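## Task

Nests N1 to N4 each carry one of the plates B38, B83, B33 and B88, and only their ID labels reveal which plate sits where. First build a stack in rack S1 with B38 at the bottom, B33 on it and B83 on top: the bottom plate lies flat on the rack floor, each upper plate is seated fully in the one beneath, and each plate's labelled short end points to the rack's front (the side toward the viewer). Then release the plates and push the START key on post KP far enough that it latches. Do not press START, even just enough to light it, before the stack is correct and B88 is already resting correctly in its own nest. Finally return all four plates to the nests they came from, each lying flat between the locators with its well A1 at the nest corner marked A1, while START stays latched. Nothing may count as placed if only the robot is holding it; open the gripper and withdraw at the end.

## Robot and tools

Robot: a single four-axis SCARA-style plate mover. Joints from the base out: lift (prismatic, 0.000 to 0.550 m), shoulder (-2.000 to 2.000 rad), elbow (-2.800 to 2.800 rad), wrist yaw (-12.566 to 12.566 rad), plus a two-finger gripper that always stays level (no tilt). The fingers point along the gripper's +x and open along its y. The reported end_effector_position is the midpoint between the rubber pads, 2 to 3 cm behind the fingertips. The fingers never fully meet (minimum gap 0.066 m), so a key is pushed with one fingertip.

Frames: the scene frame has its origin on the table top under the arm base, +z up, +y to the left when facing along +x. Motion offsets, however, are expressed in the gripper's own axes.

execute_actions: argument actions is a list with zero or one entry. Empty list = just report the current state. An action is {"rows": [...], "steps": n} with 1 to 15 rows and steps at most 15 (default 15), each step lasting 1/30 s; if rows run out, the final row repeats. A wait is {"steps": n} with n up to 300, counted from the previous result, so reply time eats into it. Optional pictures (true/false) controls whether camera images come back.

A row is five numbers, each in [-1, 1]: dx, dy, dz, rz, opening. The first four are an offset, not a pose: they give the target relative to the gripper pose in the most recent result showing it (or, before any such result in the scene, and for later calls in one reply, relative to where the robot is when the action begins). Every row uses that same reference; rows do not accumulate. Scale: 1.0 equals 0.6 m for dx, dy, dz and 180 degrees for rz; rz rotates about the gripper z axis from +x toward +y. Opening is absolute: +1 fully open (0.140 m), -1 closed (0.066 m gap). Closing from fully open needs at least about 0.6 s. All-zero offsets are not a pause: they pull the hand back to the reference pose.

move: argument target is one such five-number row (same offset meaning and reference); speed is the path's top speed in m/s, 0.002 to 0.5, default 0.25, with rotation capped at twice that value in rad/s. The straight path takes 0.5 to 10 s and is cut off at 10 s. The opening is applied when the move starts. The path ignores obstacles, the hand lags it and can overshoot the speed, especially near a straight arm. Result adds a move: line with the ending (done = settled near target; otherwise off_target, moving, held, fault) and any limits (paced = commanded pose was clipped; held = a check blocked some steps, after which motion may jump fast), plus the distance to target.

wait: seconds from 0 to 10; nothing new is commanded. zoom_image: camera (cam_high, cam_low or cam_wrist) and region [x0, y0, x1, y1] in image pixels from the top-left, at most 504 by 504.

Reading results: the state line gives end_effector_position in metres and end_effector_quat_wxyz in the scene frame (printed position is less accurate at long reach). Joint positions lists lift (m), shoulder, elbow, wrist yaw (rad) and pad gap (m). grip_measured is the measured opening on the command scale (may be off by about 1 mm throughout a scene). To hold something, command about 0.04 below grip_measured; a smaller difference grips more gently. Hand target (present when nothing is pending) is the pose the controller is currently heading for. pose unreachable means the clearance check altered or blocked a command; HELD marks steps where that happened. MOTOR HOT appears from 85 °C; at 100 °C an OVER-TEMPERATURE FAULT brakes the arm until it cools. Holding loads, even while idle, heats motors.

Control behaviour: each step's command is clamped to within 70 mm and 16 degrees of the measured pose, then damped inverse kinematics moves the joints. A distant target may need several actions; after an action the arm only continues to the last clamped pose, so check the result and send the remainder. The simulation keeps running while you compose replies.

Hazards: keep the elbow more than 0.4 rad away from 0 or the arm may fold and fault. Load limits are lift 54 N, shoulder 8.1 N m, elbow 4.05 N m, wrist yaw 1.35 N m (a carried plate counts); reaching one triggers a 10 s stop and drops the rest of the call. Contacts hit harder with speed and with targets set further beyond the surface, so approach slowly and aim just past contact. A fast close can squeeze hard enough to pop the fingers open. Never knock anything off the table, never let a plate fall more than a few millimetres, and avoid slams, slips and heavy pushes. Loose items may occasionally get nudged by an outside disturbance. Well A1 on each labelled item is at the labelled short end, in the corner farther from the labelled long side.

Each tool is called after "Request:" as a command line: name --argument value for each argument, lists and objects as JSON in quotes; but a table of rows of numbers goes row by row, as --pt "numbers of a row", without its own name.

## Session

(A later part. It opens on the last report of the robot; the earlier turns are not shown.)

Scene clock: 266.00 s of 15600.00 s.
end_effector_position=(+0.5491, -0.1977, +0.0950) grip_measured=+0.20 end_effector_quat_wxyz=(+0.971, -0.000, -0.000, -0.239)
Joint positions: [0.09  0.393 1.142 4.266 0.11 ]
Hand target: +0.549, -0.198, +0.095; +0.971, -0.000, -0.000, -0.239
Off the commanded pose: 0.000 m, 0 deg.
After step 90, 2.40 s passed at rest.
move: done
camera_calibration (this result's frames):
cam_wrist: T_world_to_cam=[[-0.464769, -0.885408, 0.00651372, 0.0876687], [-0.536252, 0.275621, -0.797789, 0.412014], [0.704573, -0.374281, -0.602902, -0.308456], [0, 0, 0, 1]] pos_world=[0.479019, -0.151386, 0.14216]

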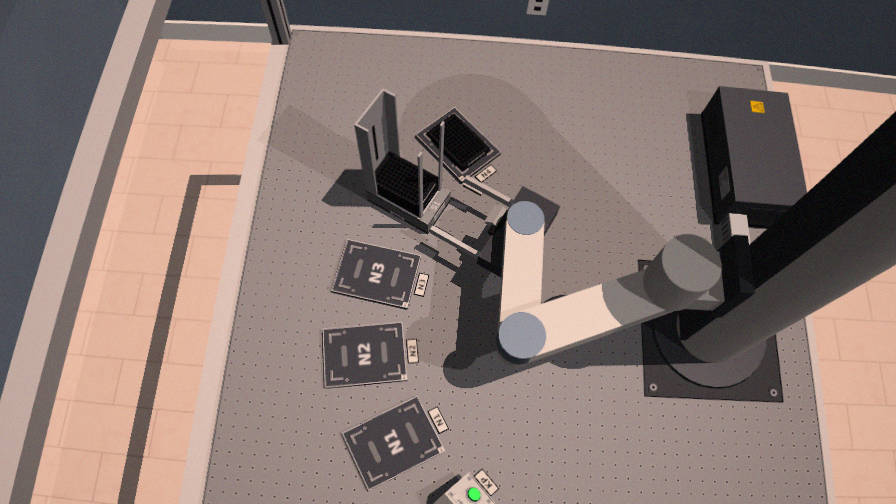

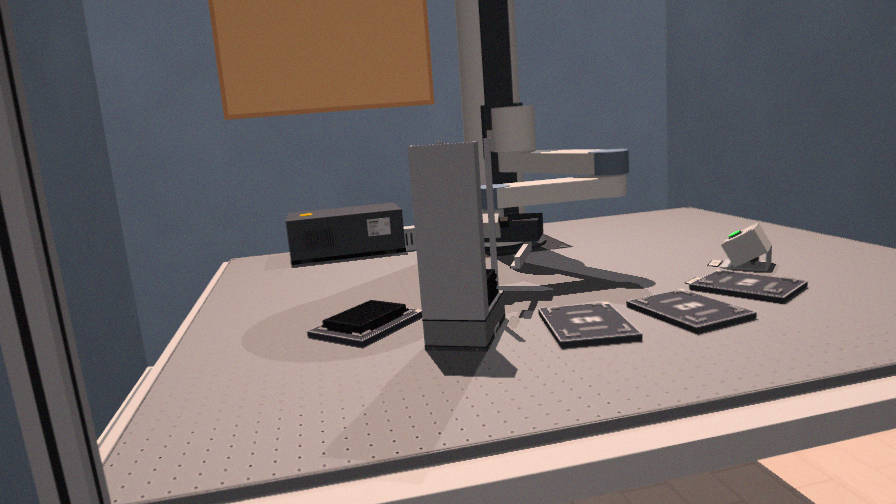

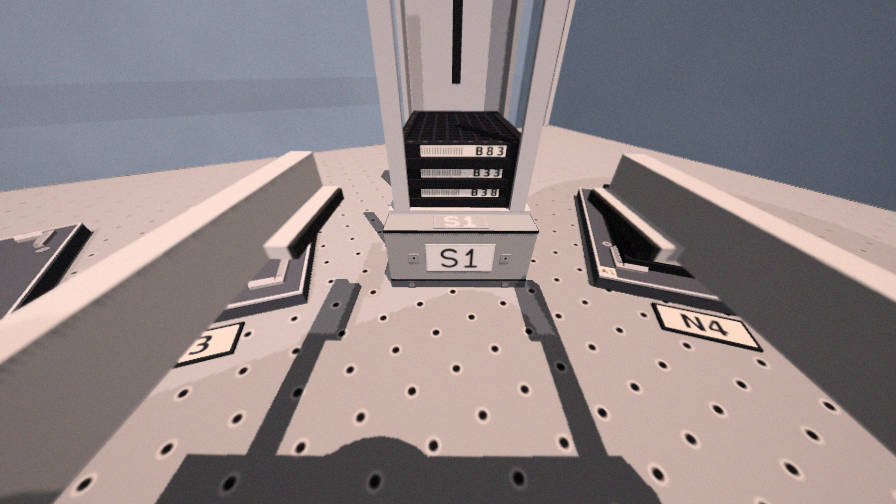

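Request:
move --target '[0.1992,0,0,0,0.2]' --speed 0.12

Request:
move --target '[0,0,0,0,-0.3]'

Request:
move --target '[0,0,0,0,-0.55]'

Request:
move --target '[0,0,0.4,0,-0.55]' --speed 0.1

Request:
move --target '[-0.0768,0.2988,0,0.0988,-0.55]' --speed 0.2

Request:
move --target '[0,0,-0.485,0,-0.55]' --speed 0.2

Scene clock: 272.40 s of 15600.00 s.
end_effector_position=(+0.6550, -0.2530, +0.0950) grip_measured=+0.20 end_effector_quat_wxyz=(+0.971, -0.000, -0.000, -0.239)
Joint positions: [0.09  0.138 1.766 3.896 0.11 ]
Hand target: +0.655, -0.253, +0.095; +0.971, -0.000, -0.000, -0.239
Off the commanded pose: 0.000 m, 0 deg.
After step 90, 2.07 s passed at rest.
move: done
camera_calibration (this result's frames):
cam_wrist: T_world_to_cam=[[-0.464563, -0.885516, 0.00651372, 0.087697], [-0.536316, 0.275496, -0.797789, 0.484084], [0.70466, -0.374116, -0.602902, -0.403821], [0, 0, 0, 1]] pos_world=[0.58492, -0.206782, 0.142161]

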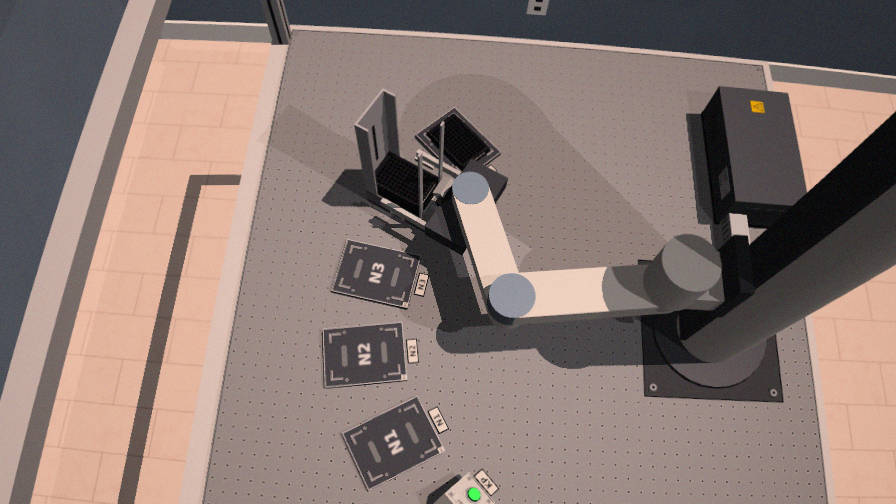

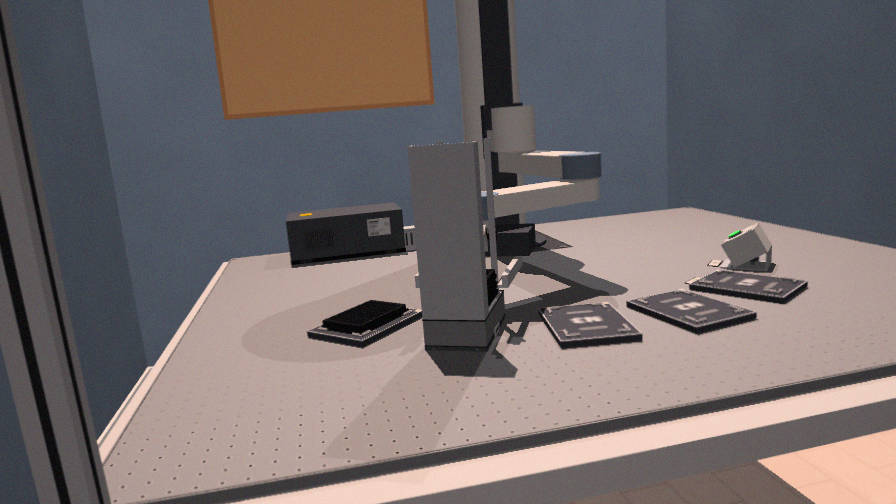

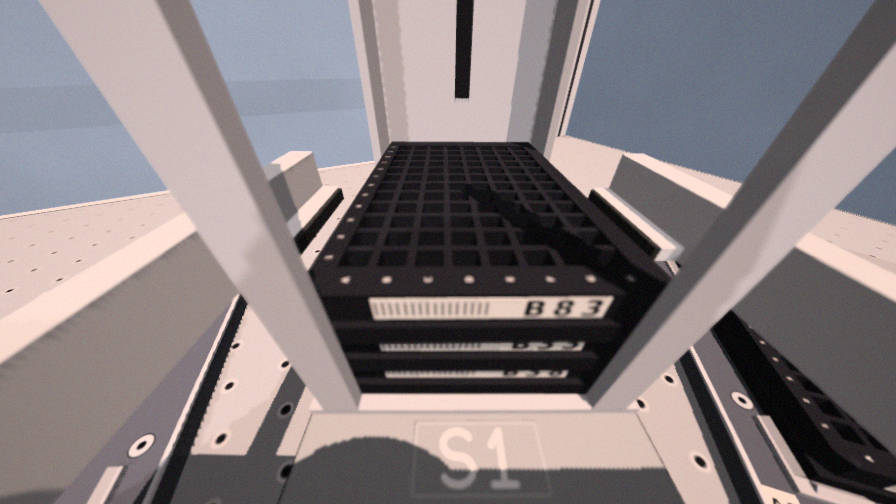

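Scene clock: 272.90 s of 15600.00 s.
end_effector_position=(+0.6550, -0.2530, +0.0950) grip_measured=-0.30 end_effector_quat_wxyz=(+0.971, -0.000, -0.000, -0.239)
Joint positions: [0.09  0.138 1.766 3.896 0.092]
Hand target: +0.655, -0.253, +0.095; +0.971, -0.000, -0.000, -0.239
Off the commanded pose: 0.000 m, 0 deg.
move: done
camera_calibration (this result's frames):
cam_wrist: T_world_to_cam=[[-0.464565, -0.885515, 0.00651372, 0.0876984], [-0.536316, 0.275497, -0.797789, 0.484084], [0.704659, -0.374118, -0.602902, -0.403821], [0, 0, 0, 1]] pos_world=[0.58492, -0.206782, 0.142161]

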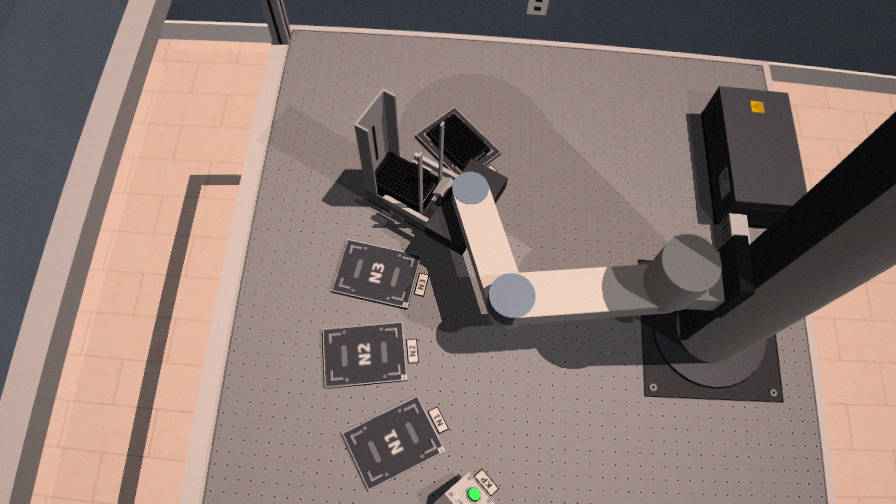

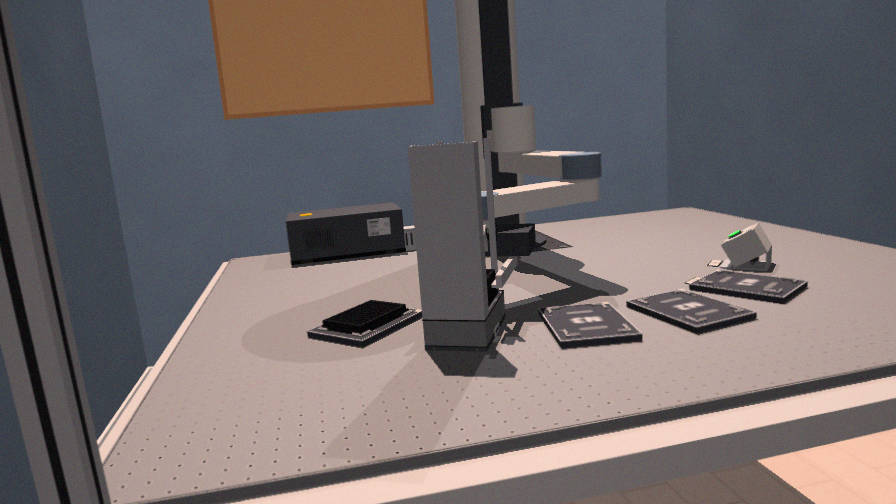

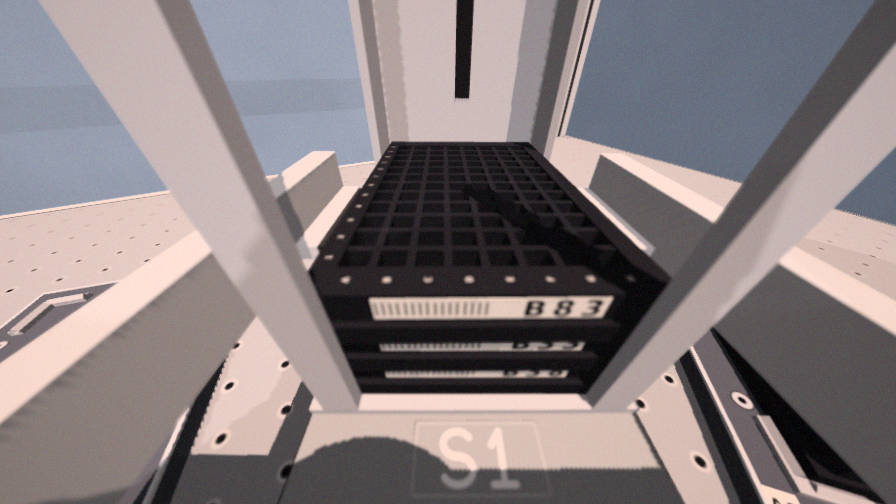

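Scene clock: 273.40 s of 15600.00 s.
end_effector_position=(+0.6550, -0.2530, +0.0950) grip_measured=-0.48 end_effector_quat_wxyz=(+0.971, -0.000, -0.000, -0.239)
Joint positions: [0.09  0.138 1.766 3.896 0.085]
Hand target: +0.655, -0.253, +0.095; +0.971, -0.000, -0.000, -0.239
Off the commanded pose: 0.000 m, 0 deg.
move: done
camera_calibration (this result's frames):
cam_wrist: T_world_to_cam=[[-0.46454, -0.885528, 0.00651372, 0.0876828], [-0.536323, 0.275482, -0.797789, 0.484085], [0.70467, -0.374098, -0.602902, -0.403823], [0, 0, 0, 1]] pos_world=[0.58492, -0.206781, 0.142161]

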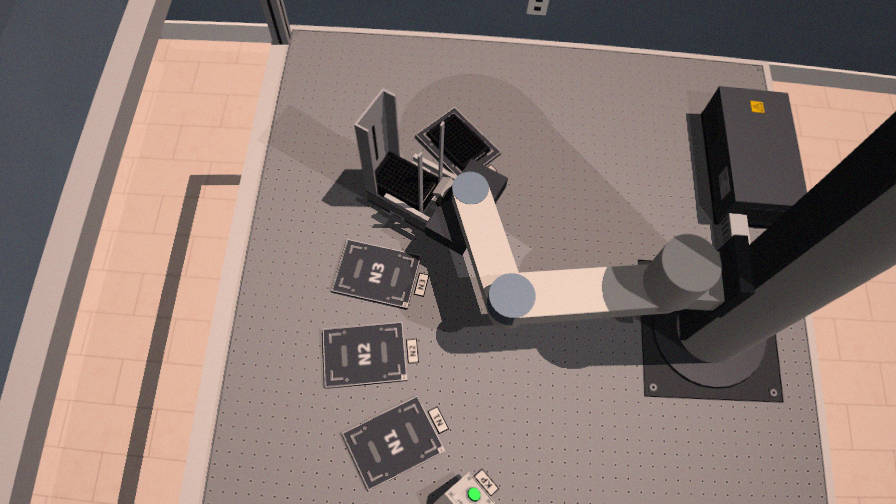

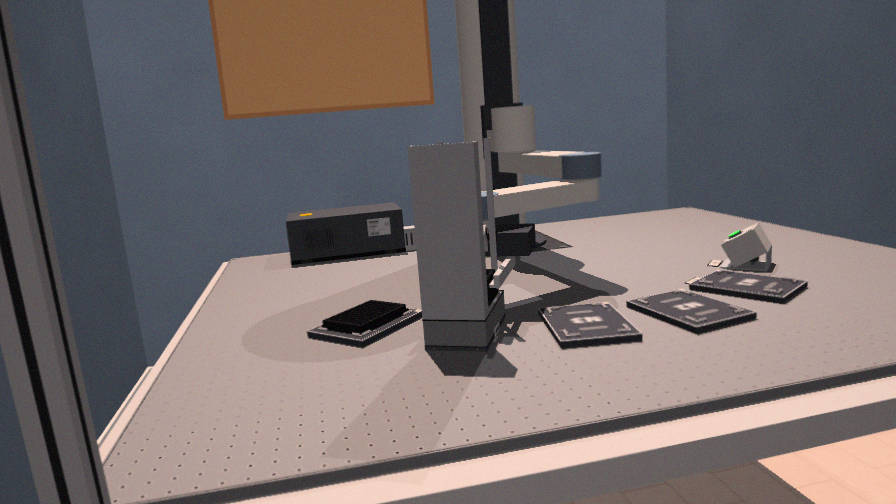

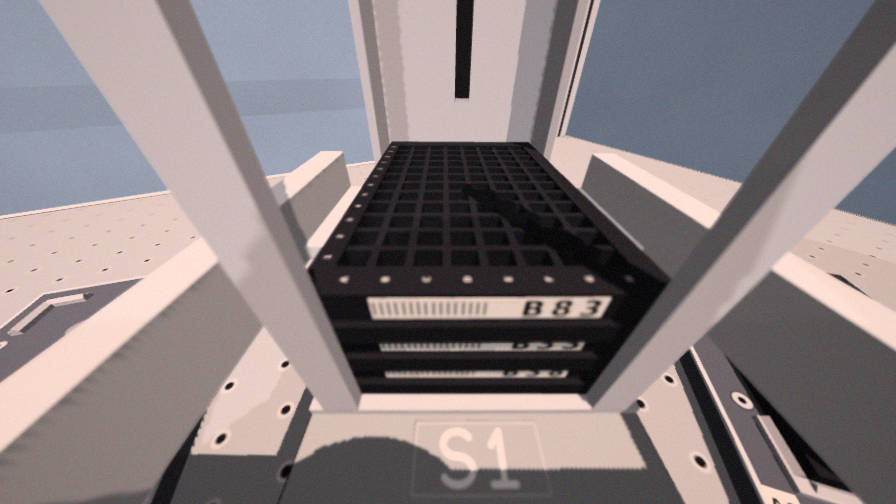

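Scene clock: 276.10 s of 15600.00 s.
end_effector_position=(+0.6550, -0.2530, +0.3350) grip_measured=-0.48 end_effector_quat_wxyz=(+0.971, -0.000, -0.000, -0.239)
Joint positions: [0.33  0.138 1.766 3.896 0.085]
Hand target: +0.655, -0.253, +0.335; +0.971, -0.000, -0.000, -0.239
Off the commanded pose: 0.000 m, 0 deg.
move: done
camera_calibration (this result's frames):
cam_wrist: T_world_to_cam=[[-0.464502, -0.885548, 0.00651372, 0.0861027], [-0.536335, 0.275459, -0.797789, 0.675604], [0.704686, -0.374068, -0.602902, -0.259101], [0, 0, 0, 1]] pos_world=[0.58493, -0.206774, 0.382216]

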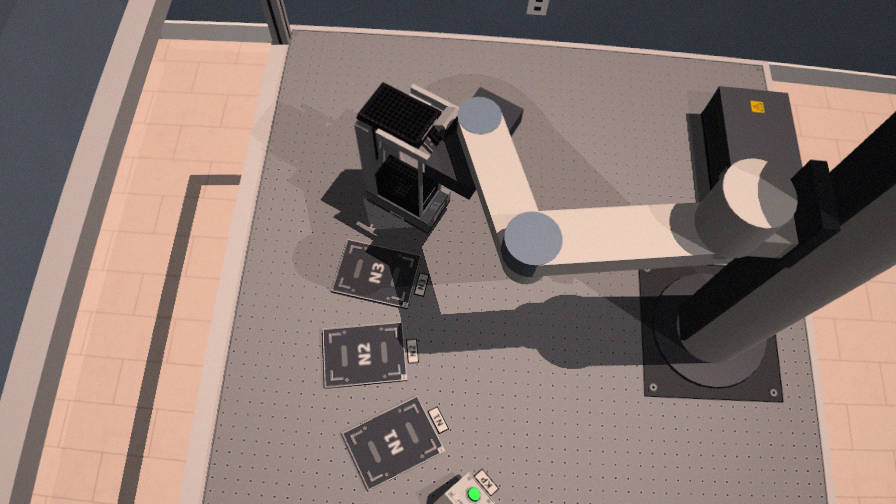

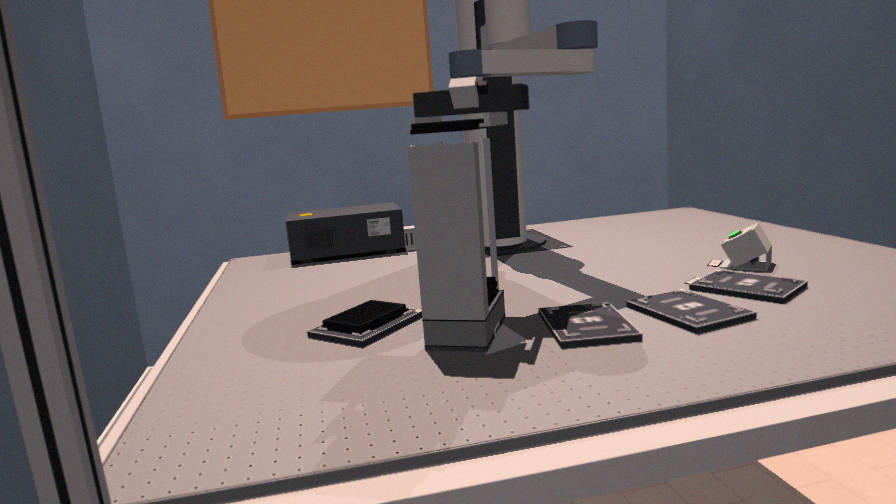

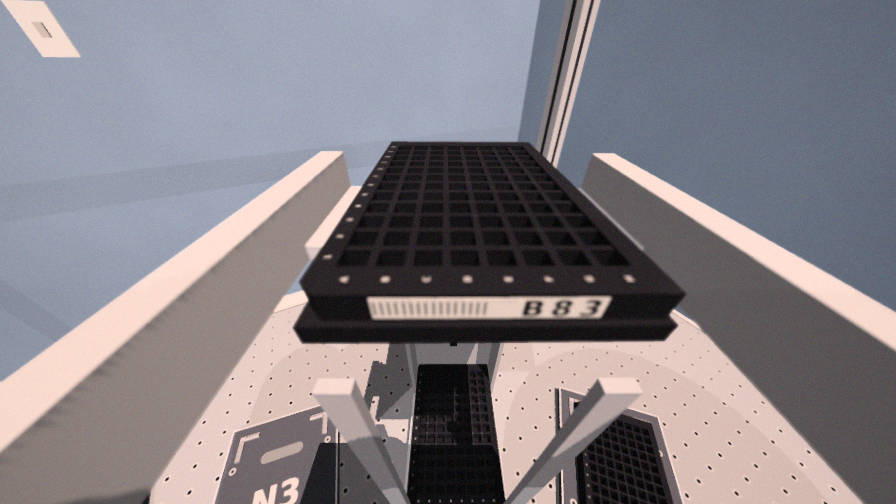

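Scene clock: 277.37 s of 15600.00 s.
end_effector_position=(+0.6973, -0.0726, +0.3350) grip_measured=-0.48 end_effector_quat_wxyz=(+0.996, -0.000, -0.000, -0.085)
Joint positions: [0.33  0.537 1.676 3.899 0.085]
Hand target: +0.697, -0.073, +0.335; +0.996, -0.000, -0.000, -0.086
Off the commanded pose: 0.000 m, 0 deg.
move: done
camera_calibration (this result's frames):
cam_wrist: T_world_to_cam=[[-0.171273, -0.985202, 0.00651372, 0.0538108], [-0.594896, 0.0981454, -0.797789, 0.676549], [0.785344, -0.140515, -0.602902, -0.260702], [0, 0, 0, 1]] pos_world=[0.616433, -0.0500181, 0.382215]

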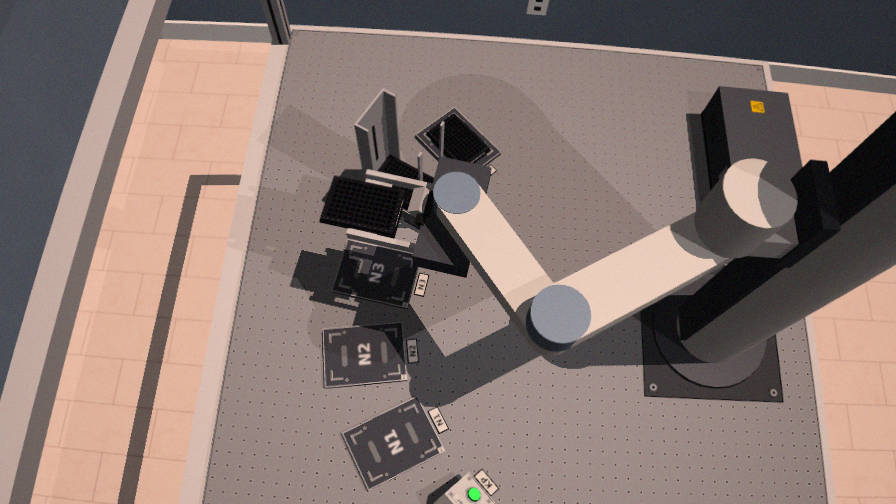

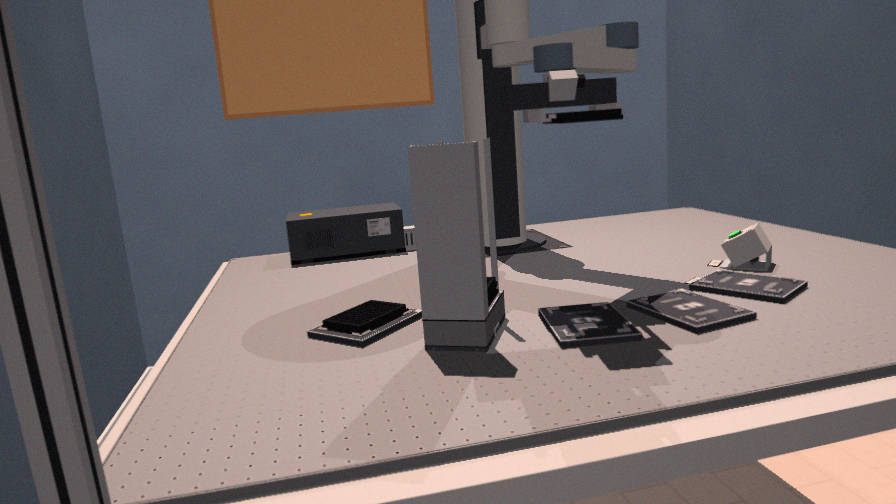

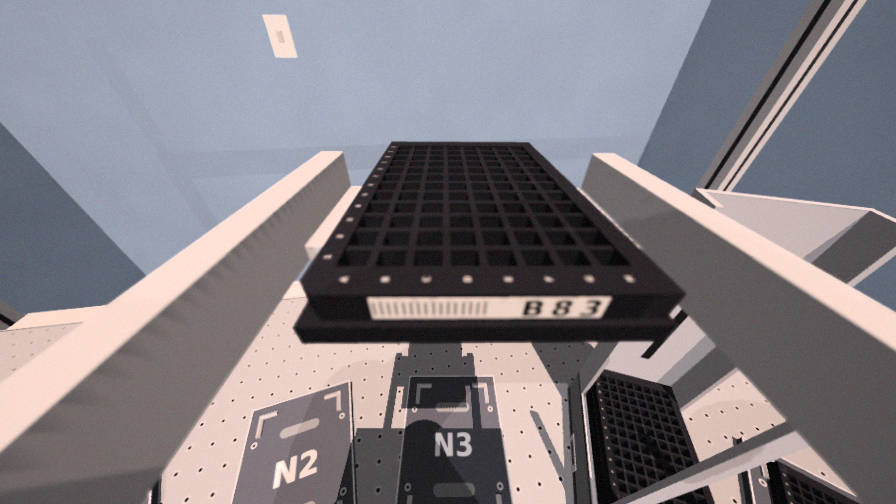

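Scene clock: 279.23 s of 15600.00 s.
end_effector_position=(+0.6973, -0.0726, +0.0439) grip_measured=-0.48 end_effector_quat_wxyz=(+0.996, -0.000, -0.000, -0.085)
Joint positions: [0.039 0.537 1.676 3.899 0.085]
Hand target: +0.697, -0.073, +0.044; +0.996, -0.000, -0.000, -0.085
Off the commanded pose: 0.000 m, 0 deg.
move: done
camera_calibration (this result's frames):
cam_wrist: T_world_to_cam=[[-0.171308, -0.985196, 0.00651372, 0.0557209], [-0.594892, 0.0981663, -0.797789, 0.444325], [0.785339, -0.140542, -0.602902, -0.436188], [0, 0, 0, 1]] pos_world=[0.616426, -0.0500247, 0.0911359]

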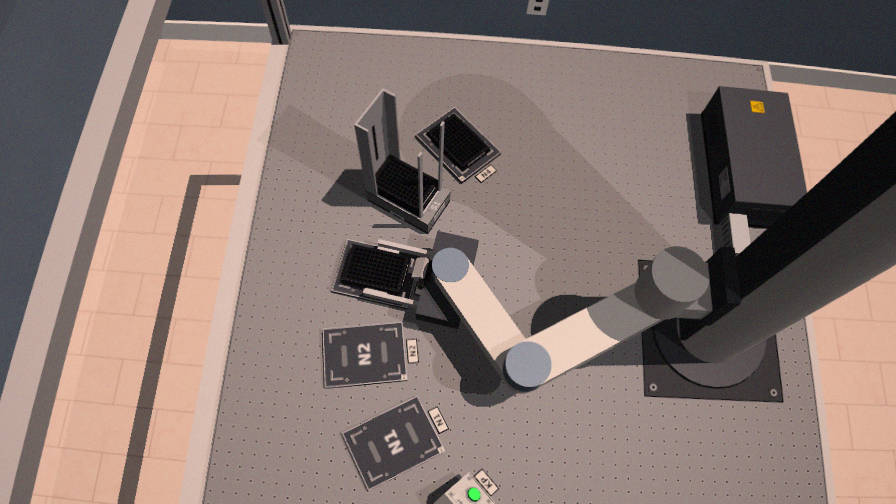

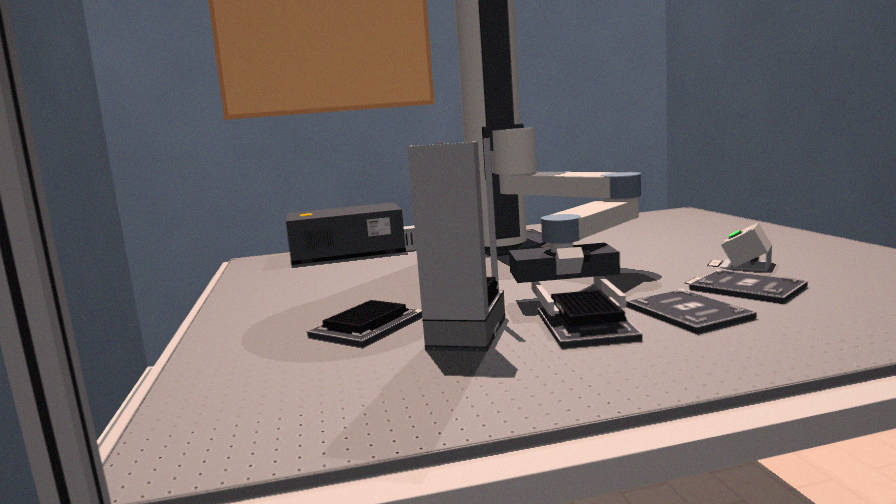

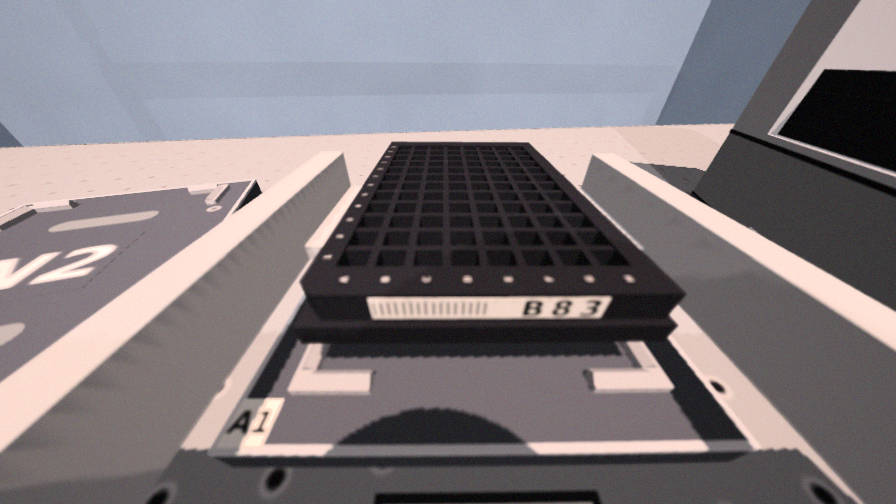

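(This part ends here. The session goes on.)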